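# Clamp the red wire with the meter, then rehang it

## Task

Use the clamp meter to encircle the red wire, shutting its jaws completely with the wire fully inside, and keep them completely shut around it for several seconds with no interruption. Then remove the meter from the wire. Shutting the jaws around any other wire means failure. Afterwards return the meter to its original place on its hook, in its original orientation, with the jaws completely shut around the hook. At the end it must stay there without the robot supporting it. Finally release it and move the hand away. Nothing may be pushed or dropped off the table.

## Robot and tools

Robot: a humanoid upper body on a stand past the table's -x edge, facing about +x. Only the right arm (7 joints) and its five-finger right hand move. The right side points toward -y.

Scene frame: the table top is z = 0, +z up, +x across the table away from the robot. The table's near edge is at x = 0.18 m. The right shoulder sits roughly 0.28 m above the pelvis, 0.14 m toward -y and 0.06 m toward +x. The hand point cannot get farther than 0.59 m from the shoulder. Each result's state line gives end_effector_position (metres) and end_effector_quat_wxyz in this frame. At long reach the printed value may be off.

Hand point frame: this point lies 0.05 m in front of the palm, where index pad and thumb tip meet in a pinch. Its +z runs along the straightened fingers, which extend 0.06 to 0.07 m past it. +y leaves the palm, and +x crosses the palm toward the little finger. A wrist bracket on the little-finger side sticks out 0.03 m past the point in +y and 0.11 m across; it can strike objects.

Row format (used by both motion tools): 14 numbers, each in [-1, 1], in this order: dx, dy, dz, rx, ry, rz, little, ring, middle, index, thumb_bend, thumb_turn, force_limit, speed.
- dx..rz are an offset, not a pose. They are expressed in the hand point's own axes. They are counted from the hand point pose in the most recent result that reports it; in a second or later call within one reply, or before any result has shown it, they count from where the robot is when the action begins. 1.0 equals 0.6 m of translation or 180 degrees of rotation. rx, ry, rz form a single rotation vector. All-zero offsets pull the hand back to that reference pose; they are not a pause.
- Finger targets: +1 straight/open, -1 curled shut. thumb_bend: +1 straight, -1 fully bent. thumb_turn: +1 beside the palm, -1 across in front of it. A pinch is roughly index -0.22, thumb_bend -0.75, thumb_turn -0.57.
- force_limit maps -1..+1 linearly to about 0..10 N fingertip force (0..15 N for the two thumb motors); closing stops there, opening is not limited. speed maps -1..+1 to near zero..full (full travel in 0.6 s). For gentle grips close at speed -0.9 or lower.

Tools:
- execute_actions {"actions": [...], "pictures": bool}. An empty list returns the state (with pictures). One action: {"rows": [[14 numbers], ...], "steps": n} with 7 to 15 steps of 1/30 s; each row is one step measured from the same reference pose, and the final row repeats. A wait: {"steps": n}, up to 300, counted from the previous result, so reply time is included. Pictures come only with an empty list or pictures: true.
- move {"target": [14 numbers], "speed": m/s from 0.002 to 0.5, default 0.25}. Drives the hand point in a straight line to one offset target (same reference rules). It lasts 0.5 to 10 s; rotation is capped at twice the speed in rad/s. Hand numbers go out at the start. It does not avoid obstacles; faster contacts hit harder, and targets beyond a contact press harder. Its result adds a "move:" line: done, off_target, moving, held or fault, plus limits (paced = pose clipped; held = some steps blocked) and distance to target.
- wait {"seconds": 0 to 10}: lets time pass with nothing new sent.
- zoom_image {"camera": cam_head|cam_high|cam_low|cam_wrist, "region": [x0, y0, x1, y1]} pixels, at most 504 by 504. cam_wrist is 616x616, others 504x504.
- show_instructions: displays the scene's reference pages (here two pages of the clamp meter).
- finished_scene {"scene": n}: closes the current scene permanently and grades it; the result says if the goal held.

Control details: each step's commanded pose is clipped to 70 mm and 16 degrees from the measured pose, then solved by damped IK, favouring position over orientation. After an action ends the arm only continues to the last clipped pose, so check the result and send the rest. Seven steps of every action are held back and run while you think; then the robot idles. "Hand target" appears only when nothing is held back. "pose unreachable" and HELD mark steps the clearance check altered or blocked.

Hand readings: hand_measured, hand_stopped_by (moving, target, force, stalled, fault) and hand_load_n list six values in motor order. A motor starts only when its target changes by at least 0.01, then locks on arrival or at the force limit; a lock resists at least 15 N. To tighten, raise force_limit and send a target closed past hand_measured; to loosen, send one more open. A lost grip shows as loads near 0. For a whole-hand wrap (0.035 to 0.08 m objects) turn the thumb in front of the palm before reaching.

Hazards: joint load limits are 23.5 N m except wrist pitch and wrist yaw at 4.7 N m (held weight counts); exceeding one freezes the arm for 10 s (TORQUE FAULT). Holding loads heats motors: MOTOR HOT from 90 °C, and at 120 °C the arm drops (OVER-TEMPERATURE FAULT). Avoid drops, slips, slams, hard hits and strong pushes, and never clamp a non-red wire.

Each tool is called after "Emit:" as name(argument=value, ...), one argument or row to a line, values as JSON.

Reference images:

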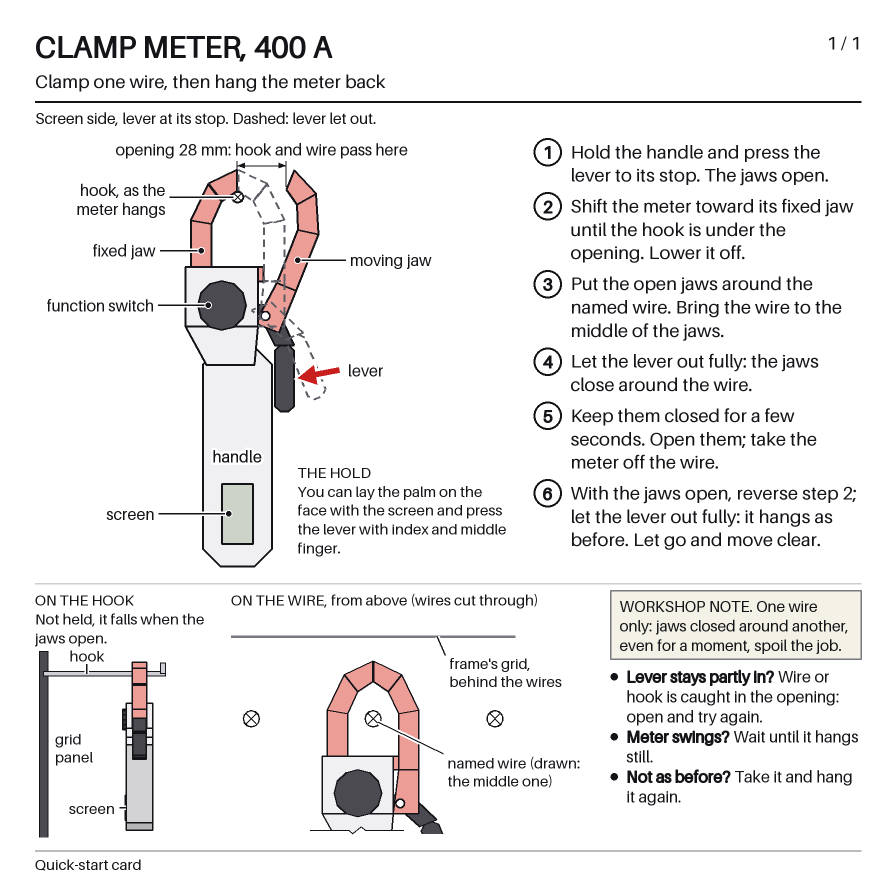

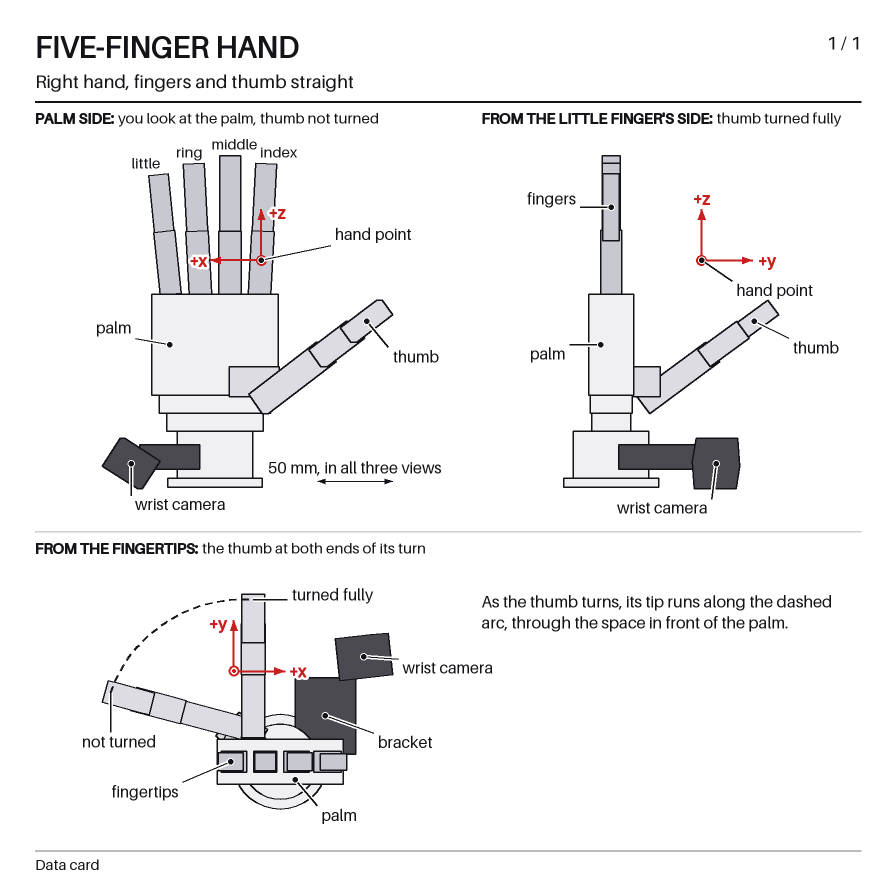

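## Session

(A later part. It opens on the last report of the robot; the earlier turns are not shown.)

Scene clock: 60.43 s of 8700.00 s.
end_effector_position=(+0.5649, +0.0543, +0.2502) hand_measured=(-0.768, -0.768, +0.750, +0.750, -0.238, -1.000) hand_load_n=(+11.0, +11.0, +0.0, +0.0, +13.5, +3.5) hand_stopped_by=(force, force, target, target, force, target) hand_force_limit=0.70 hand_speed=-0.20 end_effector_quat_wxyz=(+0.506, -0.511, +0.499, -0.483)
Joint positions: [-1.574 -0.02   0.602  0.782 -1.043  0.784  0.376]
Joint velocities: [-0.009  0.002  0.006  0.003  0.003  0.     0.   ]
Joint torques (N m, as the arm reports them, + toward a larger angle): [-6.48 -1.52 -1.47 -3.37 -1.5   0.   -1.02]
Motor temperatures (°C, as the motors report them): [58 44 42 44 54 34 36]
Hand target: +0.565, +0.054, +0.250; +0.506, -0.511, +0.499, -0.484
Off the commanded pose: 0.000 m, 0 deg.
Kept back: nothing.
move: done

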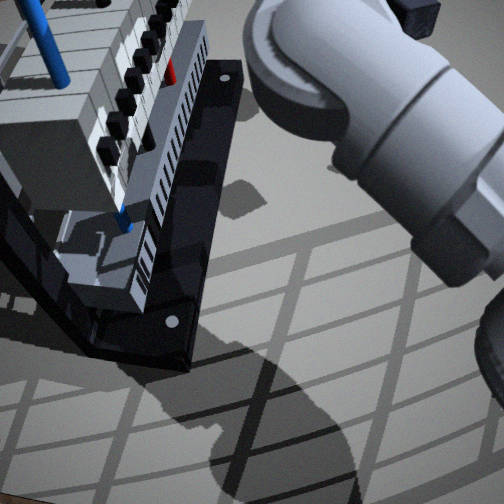

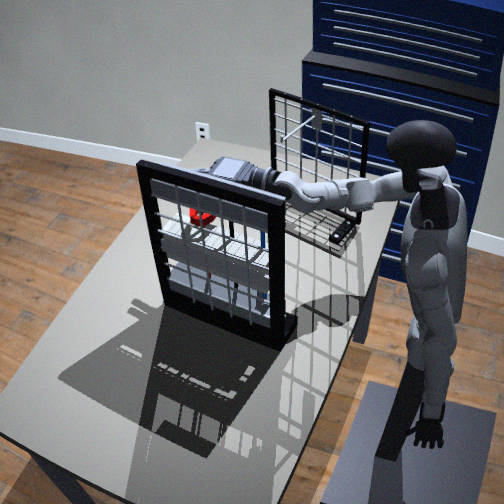

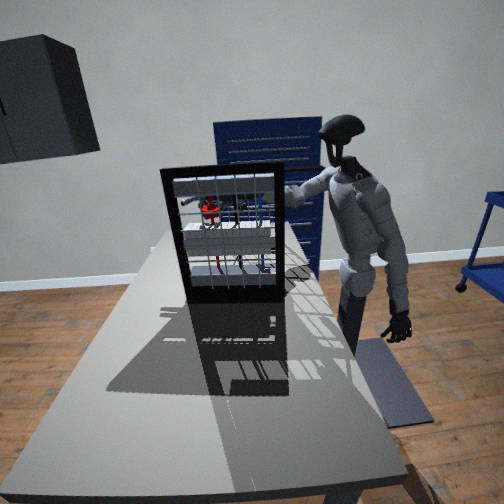

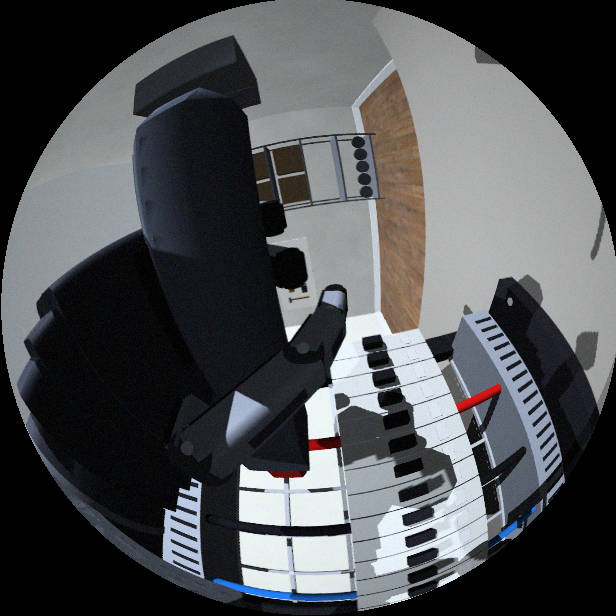

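Jaws are closed around the red wire. Holding for several seconds.

Emit:
wait(
  seconds=7,
)

Scene clock: 67.53 s of 8700.00 s.
end_effector_position=(+0.5649, +0.0543, +0.2502) hand_measured=(-0.768, -0.768, +0.750, +0.750, -0.238, -1.000) hand_load_n=(+11.0, +11.0, +0.0, +0.0, +13.5, +3.5) hand_stopped_by=(force, force, target, target, force, target) hand_force_limit=0.70 hand_speed=-0.20 end_effector_quat_wxyz=(+0.506, -0.511, +0.499, -0.483)
Joint positions: [-1.574 -0.02   0.602  0.782 -1.043  0.784  0.376]
Joint velocities: [ 0.005  0.009  0.    -0.003  0.     0.     0.   ]
Joint torques (N m, as the arm reports them, + toward a larger angle): [-6.49 -1.78 -1.47 -3.45 -1.45 -0.02 -1.  ]
Motor temperatures (°C, as the motors report them): [63 44 42 44 54 33 37]
Hand target: +0.565, +0.054, +0.250; +0.506, -0.511, +0.499, -0.484
Off the commanded pose: 0.000 m, 0 deg.
Kept back: nothing.
Steps of this call (steps 1 to 90: nothing new was sent; then 4.10 s passed at rest). Readings (end_effector_position | what the end effector reports):
1: (+0.5649, +0.0543, +0.2502) | hand_measured=(-0.768, -0.768, +0.750, +0.750, -0.238, -1.000) hand_load_n=(+11.0, +11.0, +0.0, +0.0, +13.5, +3.5) hand_stopped_by=(force, force, target, target, force, target) hand_force_limit=0.70 hand_speed=-0.20
2: (+0.5649, +0.0543, +0.2502) | hand_measured=(-0.768, -0.768, +0.750, +0.750, -0.238, -1.000) hand_load_n=(+11.0, +11.0, +0.0, +0.0, +13.5, +3.5) hand_stopped_by=(force, force, target, target, force, target) hand_force_limit=0.70 hand_speed=-0.20
4: (+0.5649, +0.0543, +0.2502) | hand_measured=(-0.768, -0.768, +0.750, +0.750, -0.238, -1.000) hand_load_n=(+11.0, +11.0, +0.0, +0.0, +13.5, +3.5) hand_stopped_by=(force, force, target, target, force, target) hand_force_limit=0.70 hand_speed=-0.20
8: (+0.5649, +0.0543, +0.2502) | hand_measured=(-0.768, -0.768, +0.750, +0.750, -0.238, -1.000) hand_load_n=(+11.0, +11.0, +0.0, +0.0, +13.5, +3.5) hand_stopped_by=(force, force, target, target, force, target) hand_force_limit=0.70 hand_speed=-0.20
90: the state above

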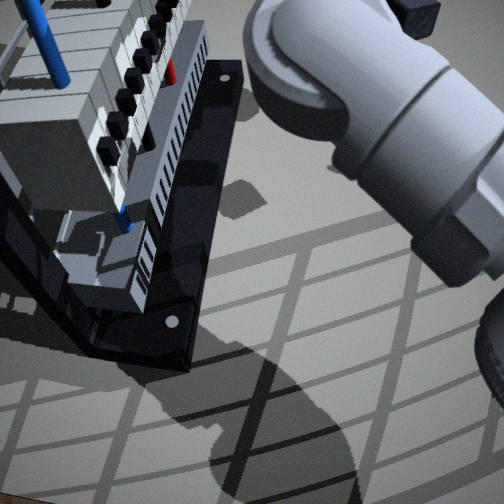

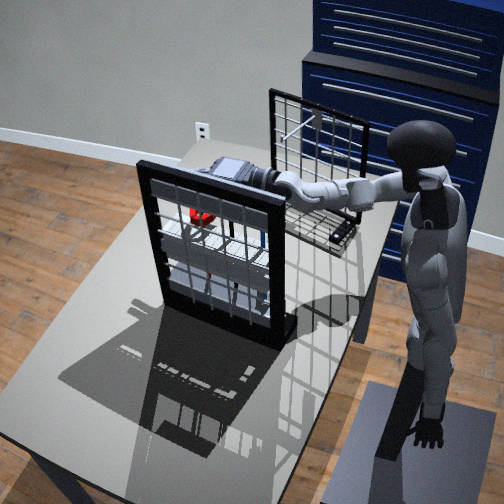

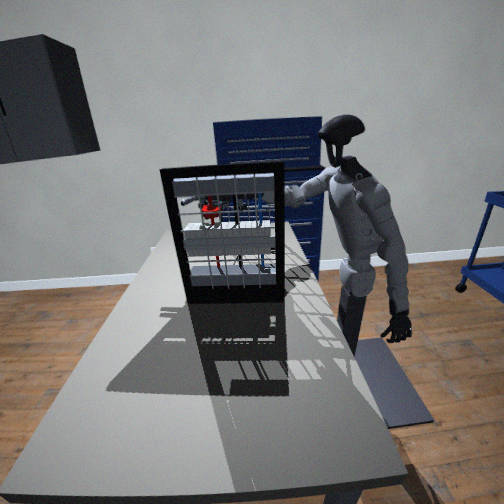

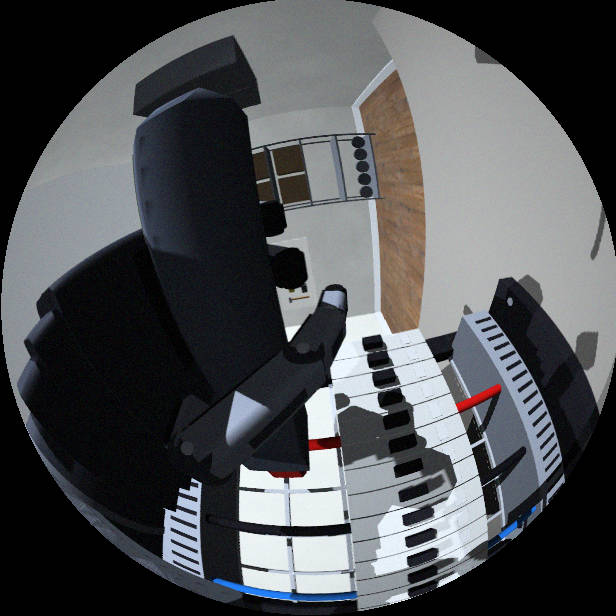

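Emit:
move(
  target=[0,0,0,0,0,0,-1,-1,-1,-1,-0.6,-1,0.7,-0.2],
  speed=0.05,
)

Emit:
move(
  target=[0.03,0,-0.02,0,0,0,-1,-1,-1,-1,-0.6,-1,0.7,-0.2],
  speed=0.05,
)

Emit:
zoom_image(
  camera="cam_high",
  region=[160, 150, 260, 250],
)

Scene clock: 69.03 s of 8700.00 s.
end_effector_position=(+0.5649, +0.0543, +0.2502) hand_measured=(-0.768, -0.768, -0.338, -0.530, -0.238, -1.000) hand_load_n=(+10.5, +10.5, +9.0, +7.5, +17.0, +3.5) hand_stopped_by=(force, force, force, force, force, target) hand_force_limit=0.70 hand_speed=-0.20 end_effector_quat_wxyz=(+0.506, -0.511, +0.499, -0.483)
Joint positions: [-1.574 -0.02   0.602  0.782 -1.043  0.784  0.376]
Joint velocities: [ 0.012 -0.008  0.015  0.003  0.011  0.     0.   ]
Joint torques (N m, as the arm reports them, + toward a larger angle): [-6.41 -1.54 -1.38 -3.43 -1.48 -0.04 -1.01]
Motor temperatures (°C, as the motors report them): [63 44 42 44 54 33 37]
Hand target: +0.565, +0.054, +0.250; +0.506, -0.511, +0.499, -0.483
Off the commanded pose: 0.000 m, 0 deg.
Kept back: nothing.
move: done

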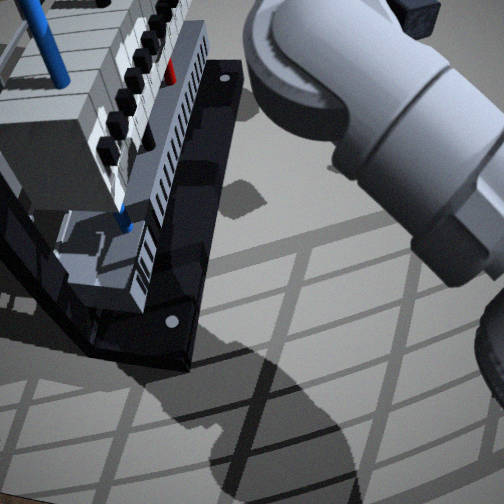

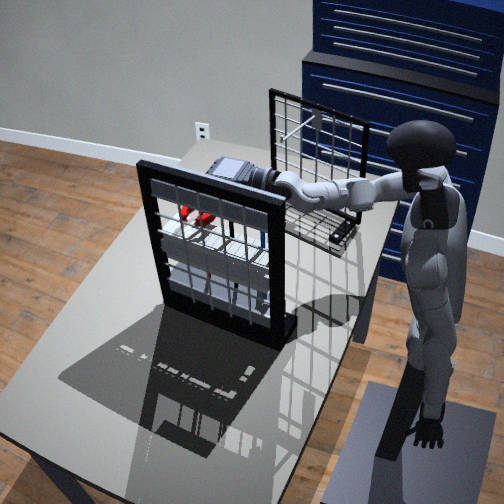

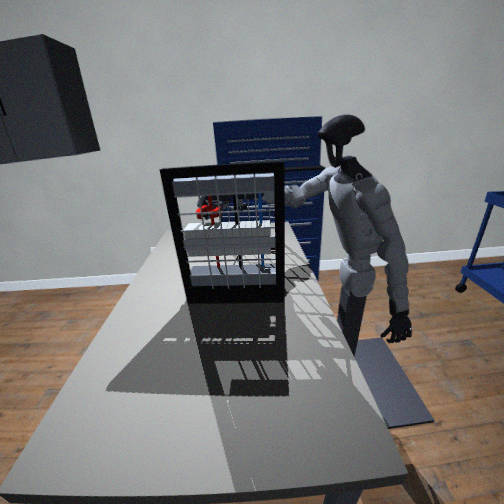

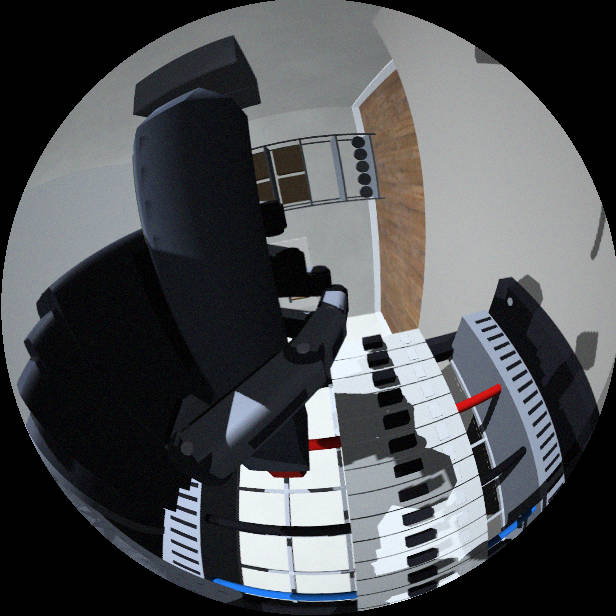

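Scene clock: 69.80 s of 8700.00 s.
end_effector_position=(+0.5533, +0.0362, +0.2502) hand_measured=(-0.768, -0.768, -0.338, -0.530, -0.238, -1.000) hand_load_n=(+10.5, +10.5, +9.0, +7.5, +17.0, +3.5) hand_stopped_by=(force, force, force, force, force, target) hand_force_limit=0.70 hand_speed=-0.20 end_effector_quat_wxyz=(+0.505, -0.511, +0.500, -0.483)
Joint positions: [-1.471 -0.131  0.658  0.522 -1.099  0.847  0.514]
Joint velocities: [-0.003 -0.006  0.011 -0.018 -0.008  0.     0.   ]
Joint torques (N m, as the arm reports them, + toward a larger angle): [-6.2  -1.61 -1.94 -3.54 -1.76  0.12 -0.92]
Motor temperatures (°C, as the motors report them): [64 44 42 44 54 33 37]
Hand target: +0.553, +0.036, +0.250; +0.505, -0.511, +0.499, -0.485
Off the commanded pose: 0.000 m, 0 deg.
Kept back: nothing.
move: done

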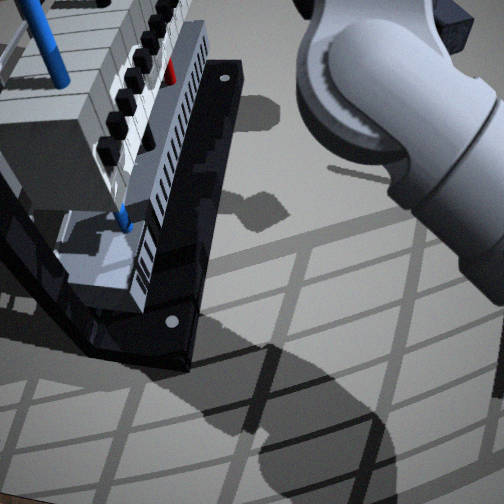

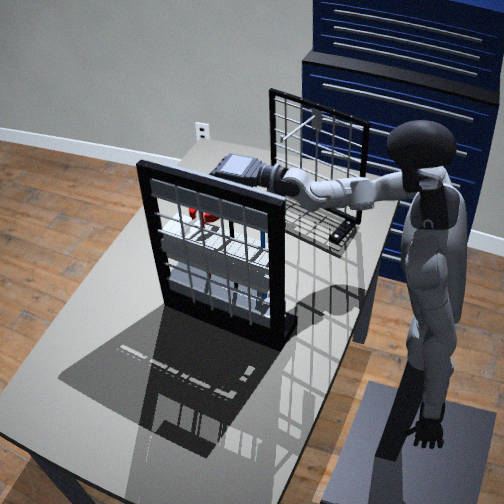

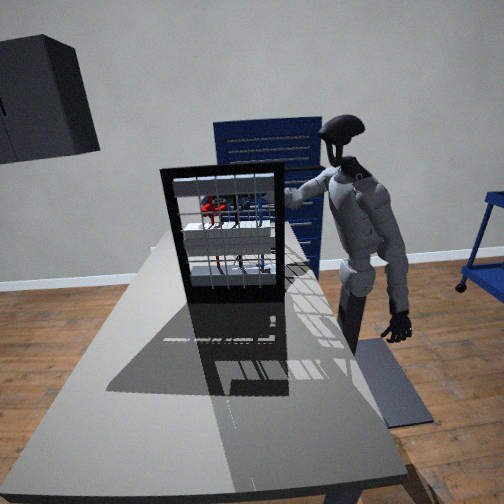

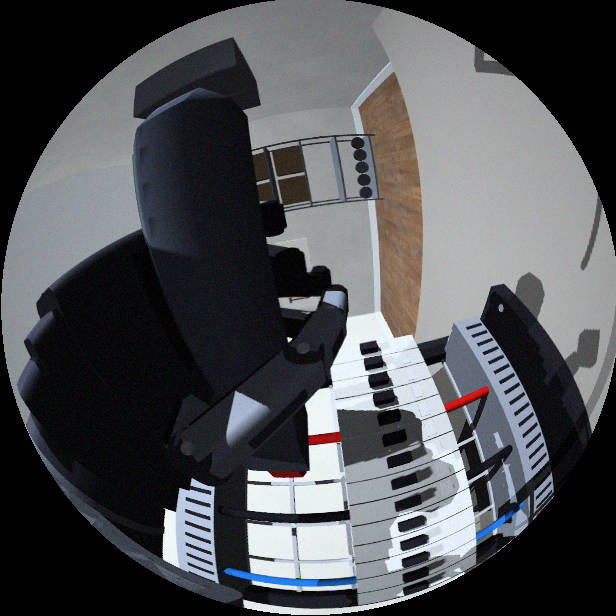

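Region (160, 150, 260, 250) of cam_high's 504x504 image, scaled by 5.040, with more detail than that image has.

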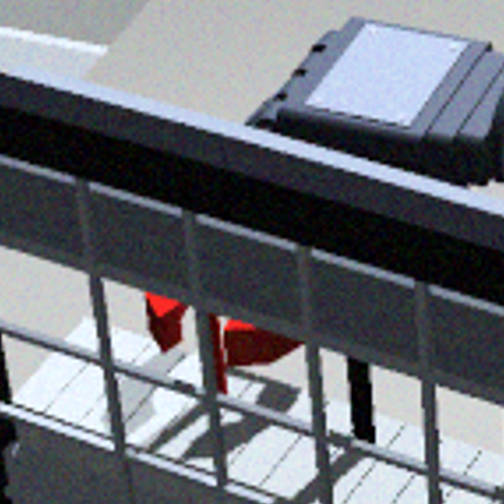

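Emit:
move(
  target=[0.1,0,0,0,0,0,-1,-1,-1,-1,-0.6,-1,0.7,-0.2],
  speed=0.1,
)

Emit:
move(
  target=[0.227,0.126,-0.141,0.0914,0.0764,0.4963,-1,-1,-1,-1,-0.6,-1,0.7,-0.2],
  speed=0.3,
)

Scene clock: 72.03 s of 8700.00 s.
end_effector_position=(+0.5546, -0.0261, +0.2495) hand_measured=(-0.768, -0.768, -0.338, -0.530, -0.238, -1.000) hand_load_n=(+10.5, +10.5, +9.0, +7.5, +17.0, +3.5) hand_stopped_by=(force, force, force, force, force, target) hand_force_limit=0.70 hand_speed=-0.20 end_effector_quat_wxyz=(+0.503, -0.510, +0.499, -0.488)
Joint positions: [-1.328 -0.373  0.599  0.27  -1.075  0.759  0.577]
Joint velocities: [-0.015 -0.003 -0.002 -0.014  0.002  0.     0.   ]
Joint torques (N m, as the arm reports them, + toward a larger angle): [-6.25 -1.92 -3.16 -3.29 -1.18 -0.09 -0.91]
Motor temperatures (°C, as the motors report them): [65 44 42 44 54 33 37]
Hand target: +0.554, -0.024, +0.249; +0.505, -0.511, +0.499, -0.484
Off the commanded pose: 0.002 m, 1 deg.
Kept back: nothing.
move: done

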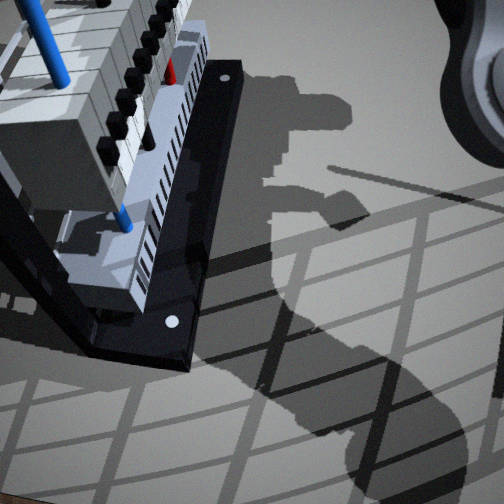

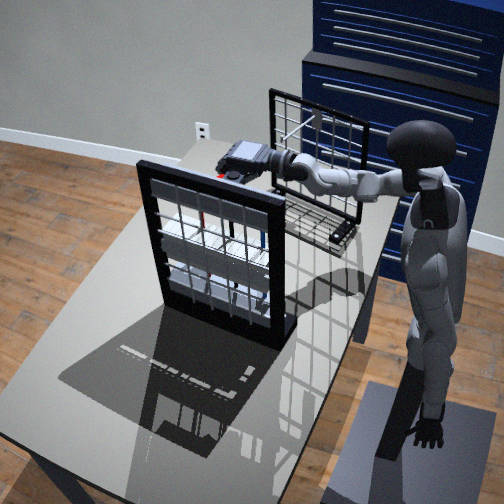

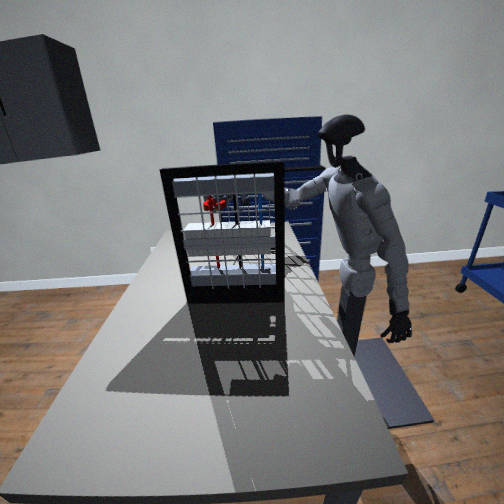

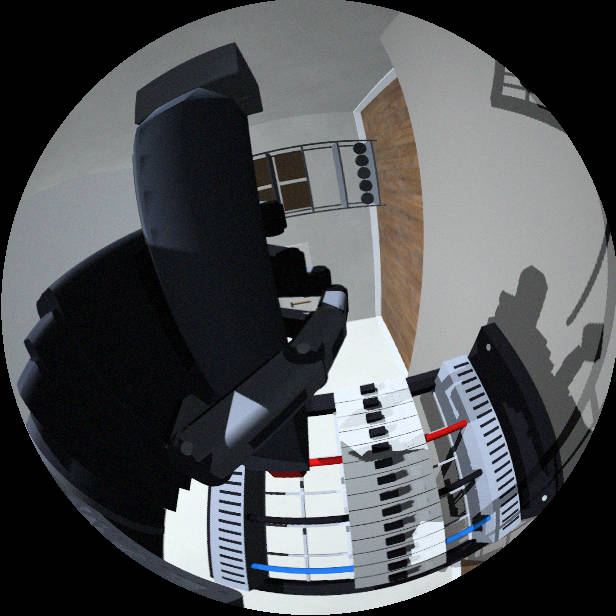

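Scene clock: 75.10 s of 8700.00 s.
end_effector_position=(+0.4682, -0.1665, +0.1798) hand_measured=(-0.768, -0.768, -0.338, -0.530, -0.238, -1.000) hand_load_n=(+10.5, +10.5, +9.0, +7.5, +17.0, +3.5) hand_stopped_by=(force, force, force, force, force, target) hand_force_limit=0.70 hand_speed=-0.20 end_effector_quat_wxyz=(+0.710, +0.123, +0.684, -0.113)
Joint positions: [-0.356 -0.002 -0.187 -0.14  -0.025  0.18  -0.27 ]
Joint velocities: [-0.003  0.003 -0.008 -0.011  0.008  0.     0.   ]
Joint torques (N m, as the arm reports them, + toward a larger angle): [-3.54 -1.11  0.11 -4.48 -0.72 -2.12 -0.06]
Motor temperatures (°C, as the motors report them): [64 44 42 45 54 34 37]
Hand target: +0.468, -0.167, +0.180; +0.710, +0.126, +0.684, -0.111
Off the commanded pose: 0.007 m, 2 deg.
joint sent to its limit — the command would take joint 2 (shoulder roll) past its upper limit, so that joint was sent only as far as its limit.
Kept back: nothing.
move: off_target

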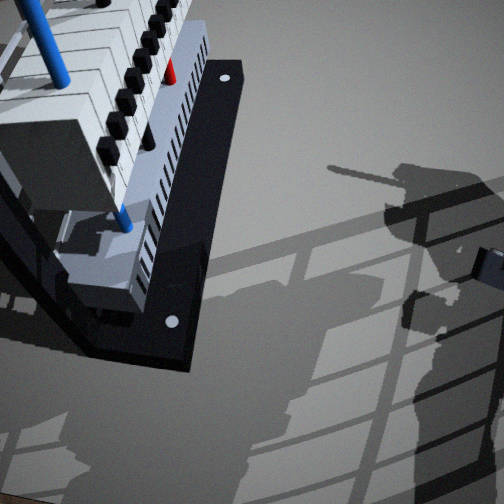

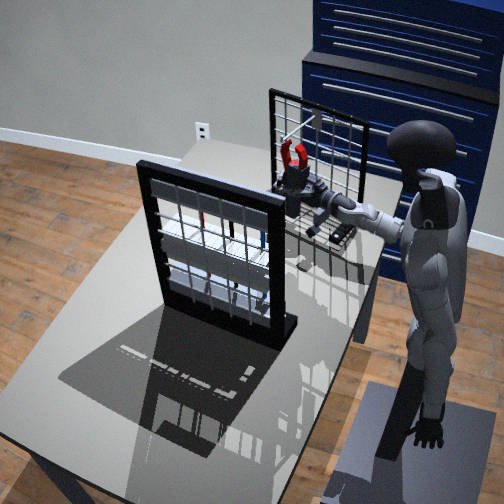

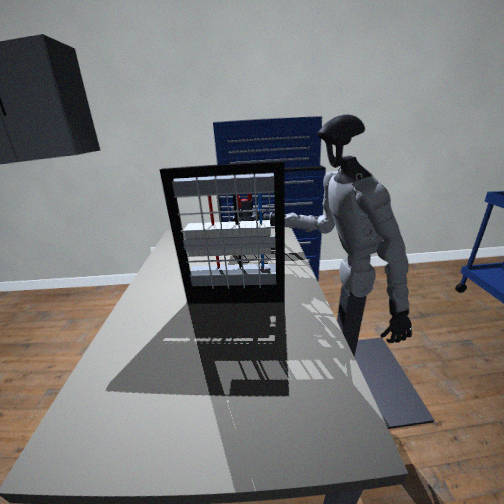

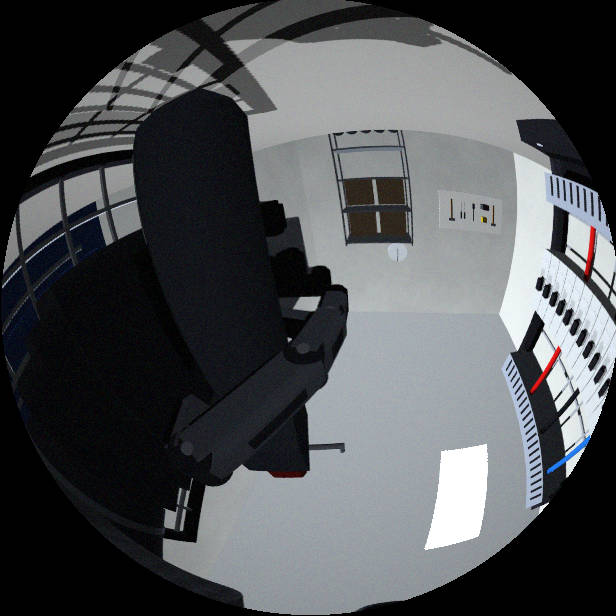

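Emit:
move(
  target=[-0.012,0.0097,0.0058,-0.0104,0.0098,-0.0019,-1,-1,-1,-1,-0.6,-1,0.7,-0.2],
  speed=0.05,
)

Scene clock: 76.47 s of 8700.00 s.
end_effector_position=(+0.4735, -0.1620, +0.1862) hand_measured=(-0.768, -0.768, -0.338, -0.530, -0.238, -1.000) hand_load_n=(+10.5, +10.5, +9.0, +7.5, +17.0, +3.5) hand_stopped_by=(force, force, force, force, force, target) hand_force_limit=0.70 hand_speed=-0.20 end_effector_quat_wxyz=(+0.701, +0.111, +0.697, -0.103)
Joint positions: [-0.388 -0.02  -0.191 -0.203 -0.014  0.308 -0.244]
Joint velocities: [ 0.017 -0.002  0.005  0.     0.     0.012  0.003]
Joint torques (N m, as the arm reports them, + toward a larger angle): [-3.78 -1.54 -0.15 -4.94 -0.56 -1.9   0.13]
Motor temperatures (°C, as the motors report them): [63 44 42 45 54 34 36]
Hand target: +0.474, -0.162, +0.187; +0.701, +0.111, +0.697, -0.102
Off the commanded pose: 0.001 m, 0 deg.
Kept back: nothing.
move: done

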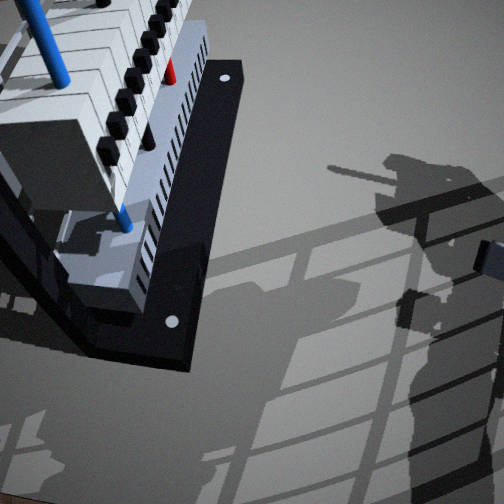

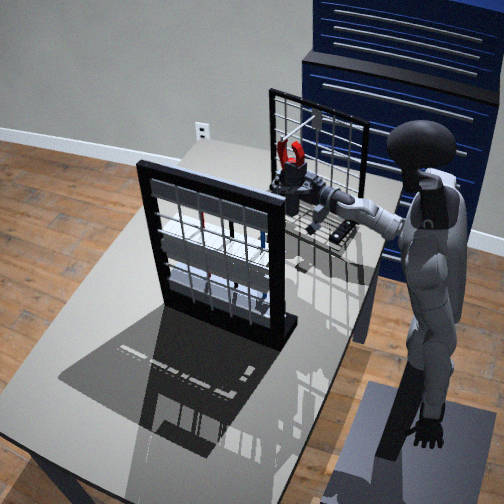

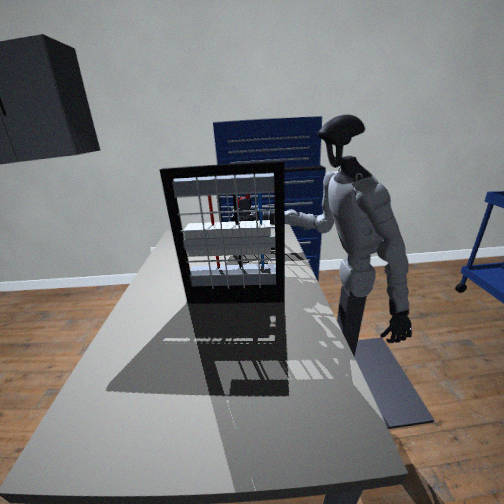

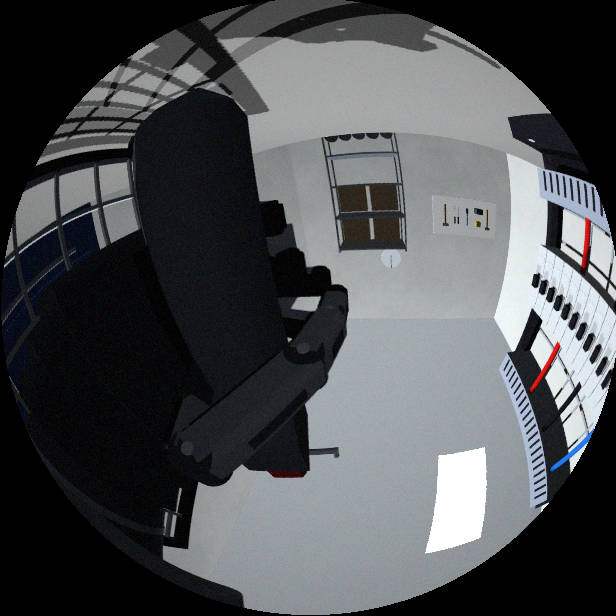

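Emit:
move(
  target=[-0.0605,0.001,0,0,0,0,-1,-1,-1,-1,-0.6,-1,0.7,-0.2],
  speed=0.06,
)

Emit:
move(
  target=[0.002,0,0.022,0,0,0,-1,-1,-1,-1,-0.6,-1,0.7,-0.2],
  speed=0.04,
)

Emit:
zoom_image(
  camera="cam_high",
  region=[255, 110, 325, 180],
)

Scene clock: 77.87 s of 8700.00 s.
end_effector_position=(+0.4746, -0.1611, +0.2229) hand_measured=(-0.768, -0.768, -0.338, -0.530, -0.238, -1.000) hand_load_n=(+10.5, +10.5, +9.0, +7.5, +17.0, +3.5) hand_stopped_by=(force, force, force, force, force, target) hand_force_limit=0.70 hand_speed=-0.20 end_effector_quat_wxyz=(+0.702, +0.110, +0.697, -0.102)
Joint positions: [-0.46  -0.033 -0.203 -0.387 -0.014  0.562 -0.245]
Joint velocities: [-0.006 -0.02   0.012  0.005  0.002  0.     0.   ]
Joint torques (N m, as the arm reports them, + toward a larger angle): [-3.78 -1.39 -0.1  -4.57 -0.67 -1.9   0.04]
Motor temperatures (°C, as the motors report them): [62 44 42 45 54 35 36]
Hand target: +0.474, -0.162, +0.223; +0.701, +0.111, +0.697, -0.104
Off the commanded pose: 0.001 m, 0 deg.
Kept back: nothing.
move: done

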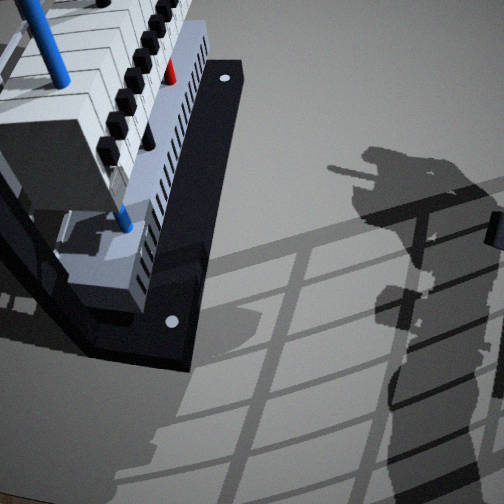

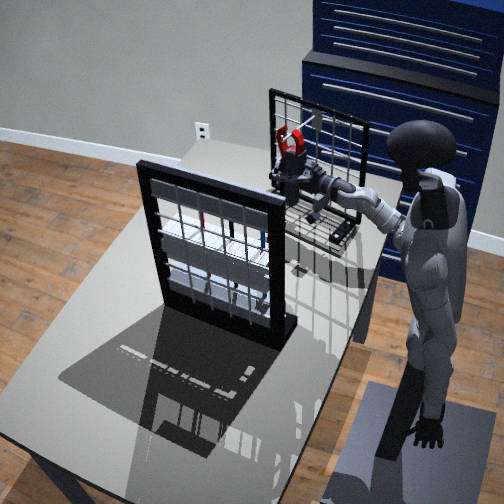

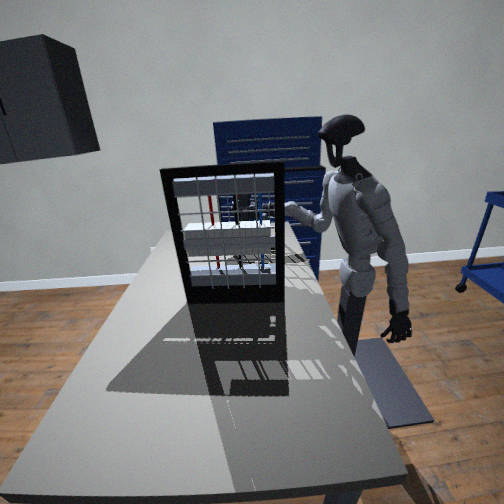

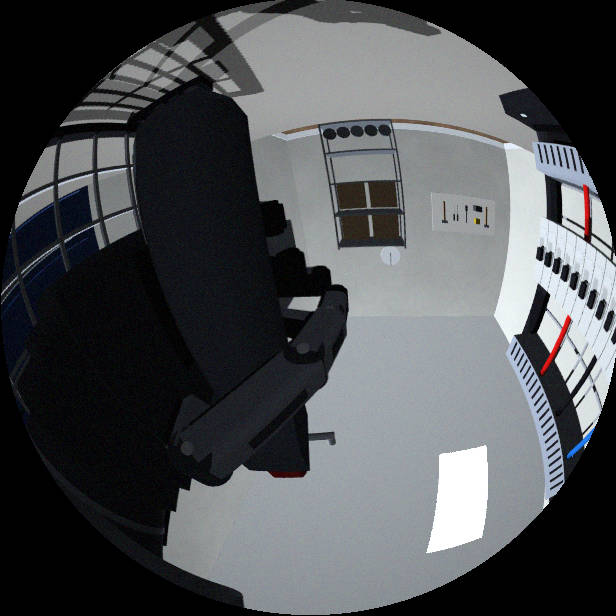

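Scene clock: 78.60 s of 8700.00 s.
end_effector_position=(+0.4868, -0.1648, +0.2205) hand_measured=(-0.768, -0.768, -0.338, -0.530, -0.238, -1.000) hand_load_n=(+10.5, +10.5, +9.0, +7.5, +17.0, +3.5) hand_stopped_by=(force, force, force, force, force, target) hand_force_limit=0.70 hand_speed=-0.20 end_effector_quat_wxyz=(+0.701, +0.110, +0.697, -0.104)
Joint positions: [-0.511 -0.049 -0.226 -0.297 -0.013  0.527 -0.236]
Joint velocities: [ 0.009  0.012 -0.002 -0.003 -0.002  0.     0.004]
Joint torques (N m, as the arm reports them, + toward a larger angle): [-4.26 -1.77 -0.03 -4.38 -0.61 -2.12  0.16]
Motor temperatures (°C, as the motors report them): [62 44 42 45 54 35 36]
Hand target: +0.487, -0.165, +0.221; +0.702, +0.110, +0.697, -0.102
Off the commanded pose: 0.001 m, 0 deg.
Kept back: nothing.
move: done

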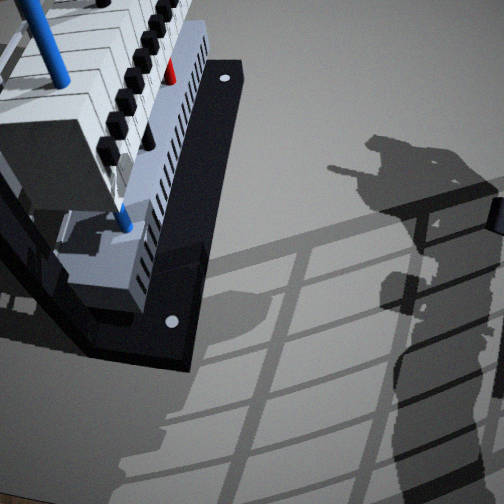

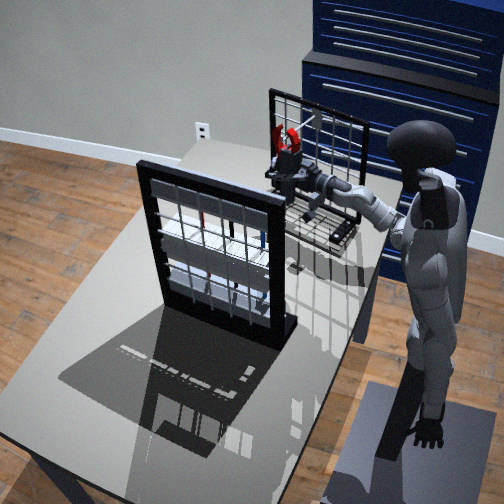

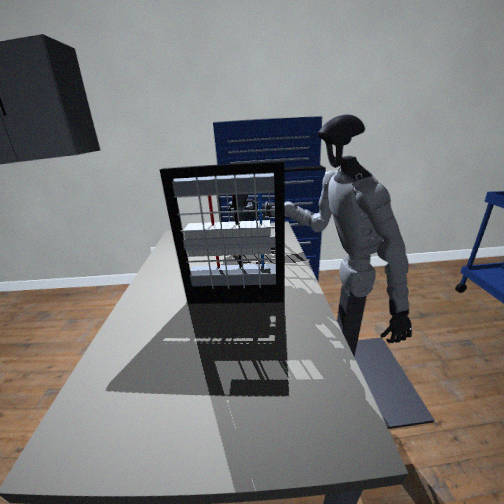

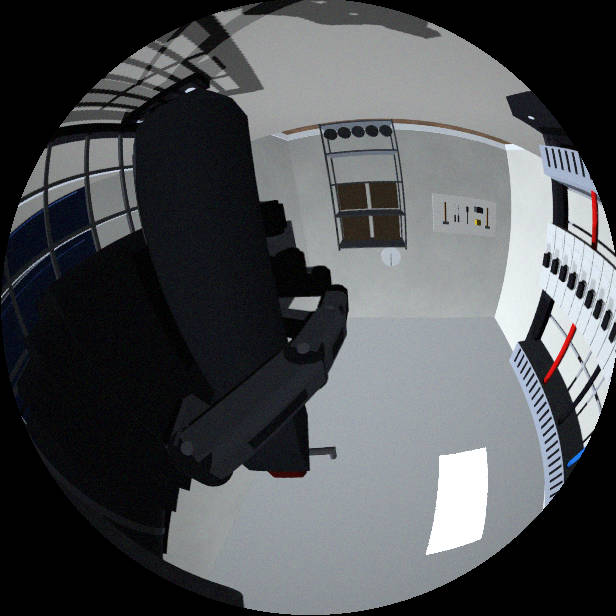

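Region (255, 110, 325, 180) of cam_high's 504x504 image, scaled by 7.200, with more detail than that image has.

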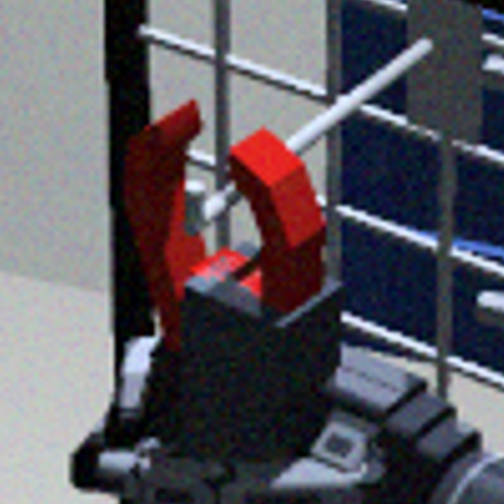

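Emit:
move(
  target=[0,0,0,0,0,0,-1,-1,1,1,-0.6,-1,0.7,-0.2],
  speed=0.04,
)

Emit:
zoom_image(
  camera="cam_high",
  region=[255, 110, 325, 180],
)

Scene clock: 80.27 s of 8700.00 s.
end_effector_position=(+0.4868, -0.1648, +0.2205) hand_measured=(-0.768, -0.768, +1.000, +1.000, -0.238, -1.000) hand_load_n=(+11.0, +11.0, +0.0, +0.0, +13.5, +3.5) hand_stopped_by=(force, force, target, target, force, target) hand_force_limit=0.70 hand_speed=-0.20 end_effector_quat_wxyz=(+0.701, +0.110, +0.697, -0.104)
Joint positions: [-0.511 -0.049 -0.226 -0.297 -0.013  0.526 -0.235]
Joint velocities: [ 0.     0.005 -0.012 -0.015  0.011  0.     0.   ]
Joint torques (N m, as the arm reports them, + toward a larger angle): [-4.09 -1.59  0.   -4.49 -0.75 -2.03  0.01]
Motor temperatures (°C, as the motors report them): [62 44 42 46 54 36 36]
Hand target: +0.487, -0.165, +0.221; +0.701, +0.110, +0.697, -0.104
Off the commanded pose: 0.000 m, 0 deg.
Kept back: nothing.
move: done

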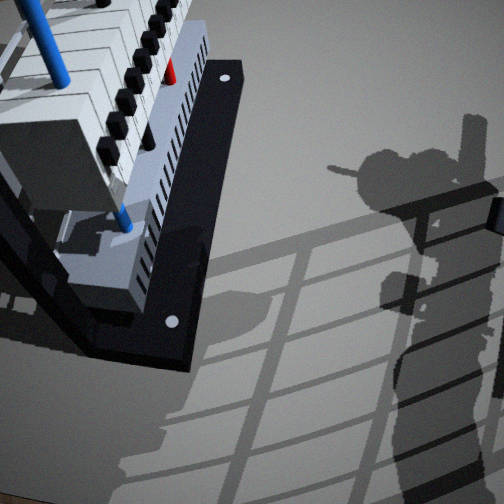

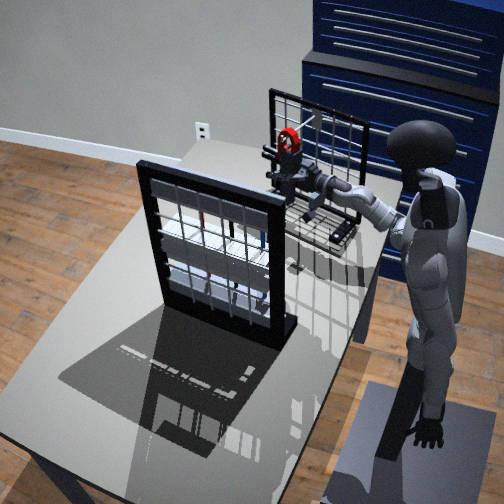

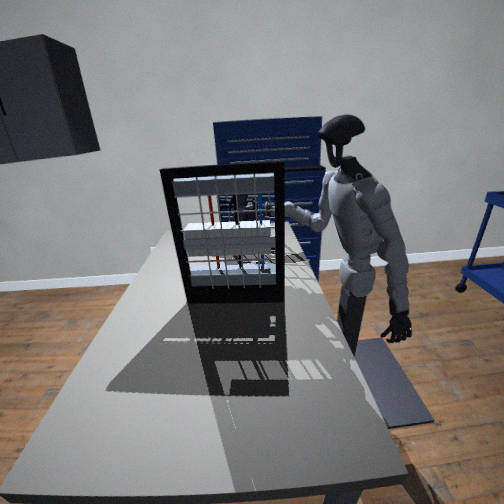

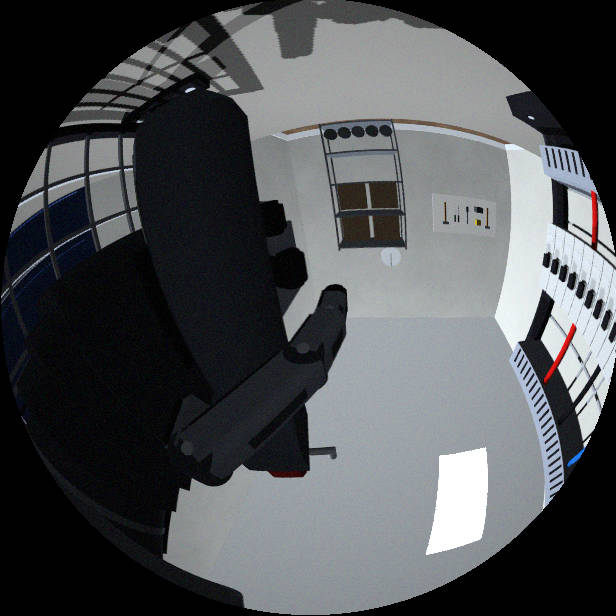

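Region (255, 110, 325, 180) of cam_high's 504x504 image, scaled by 7.200, with more detail than that image has.

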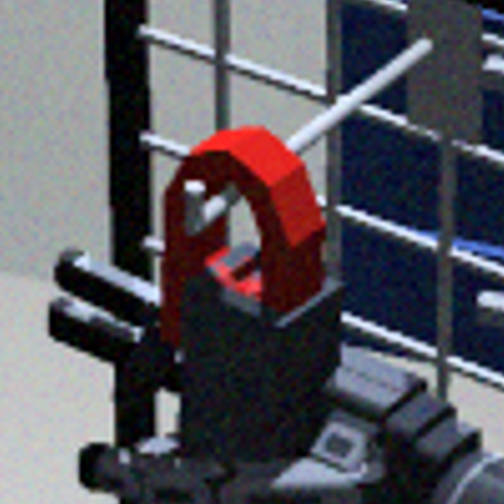

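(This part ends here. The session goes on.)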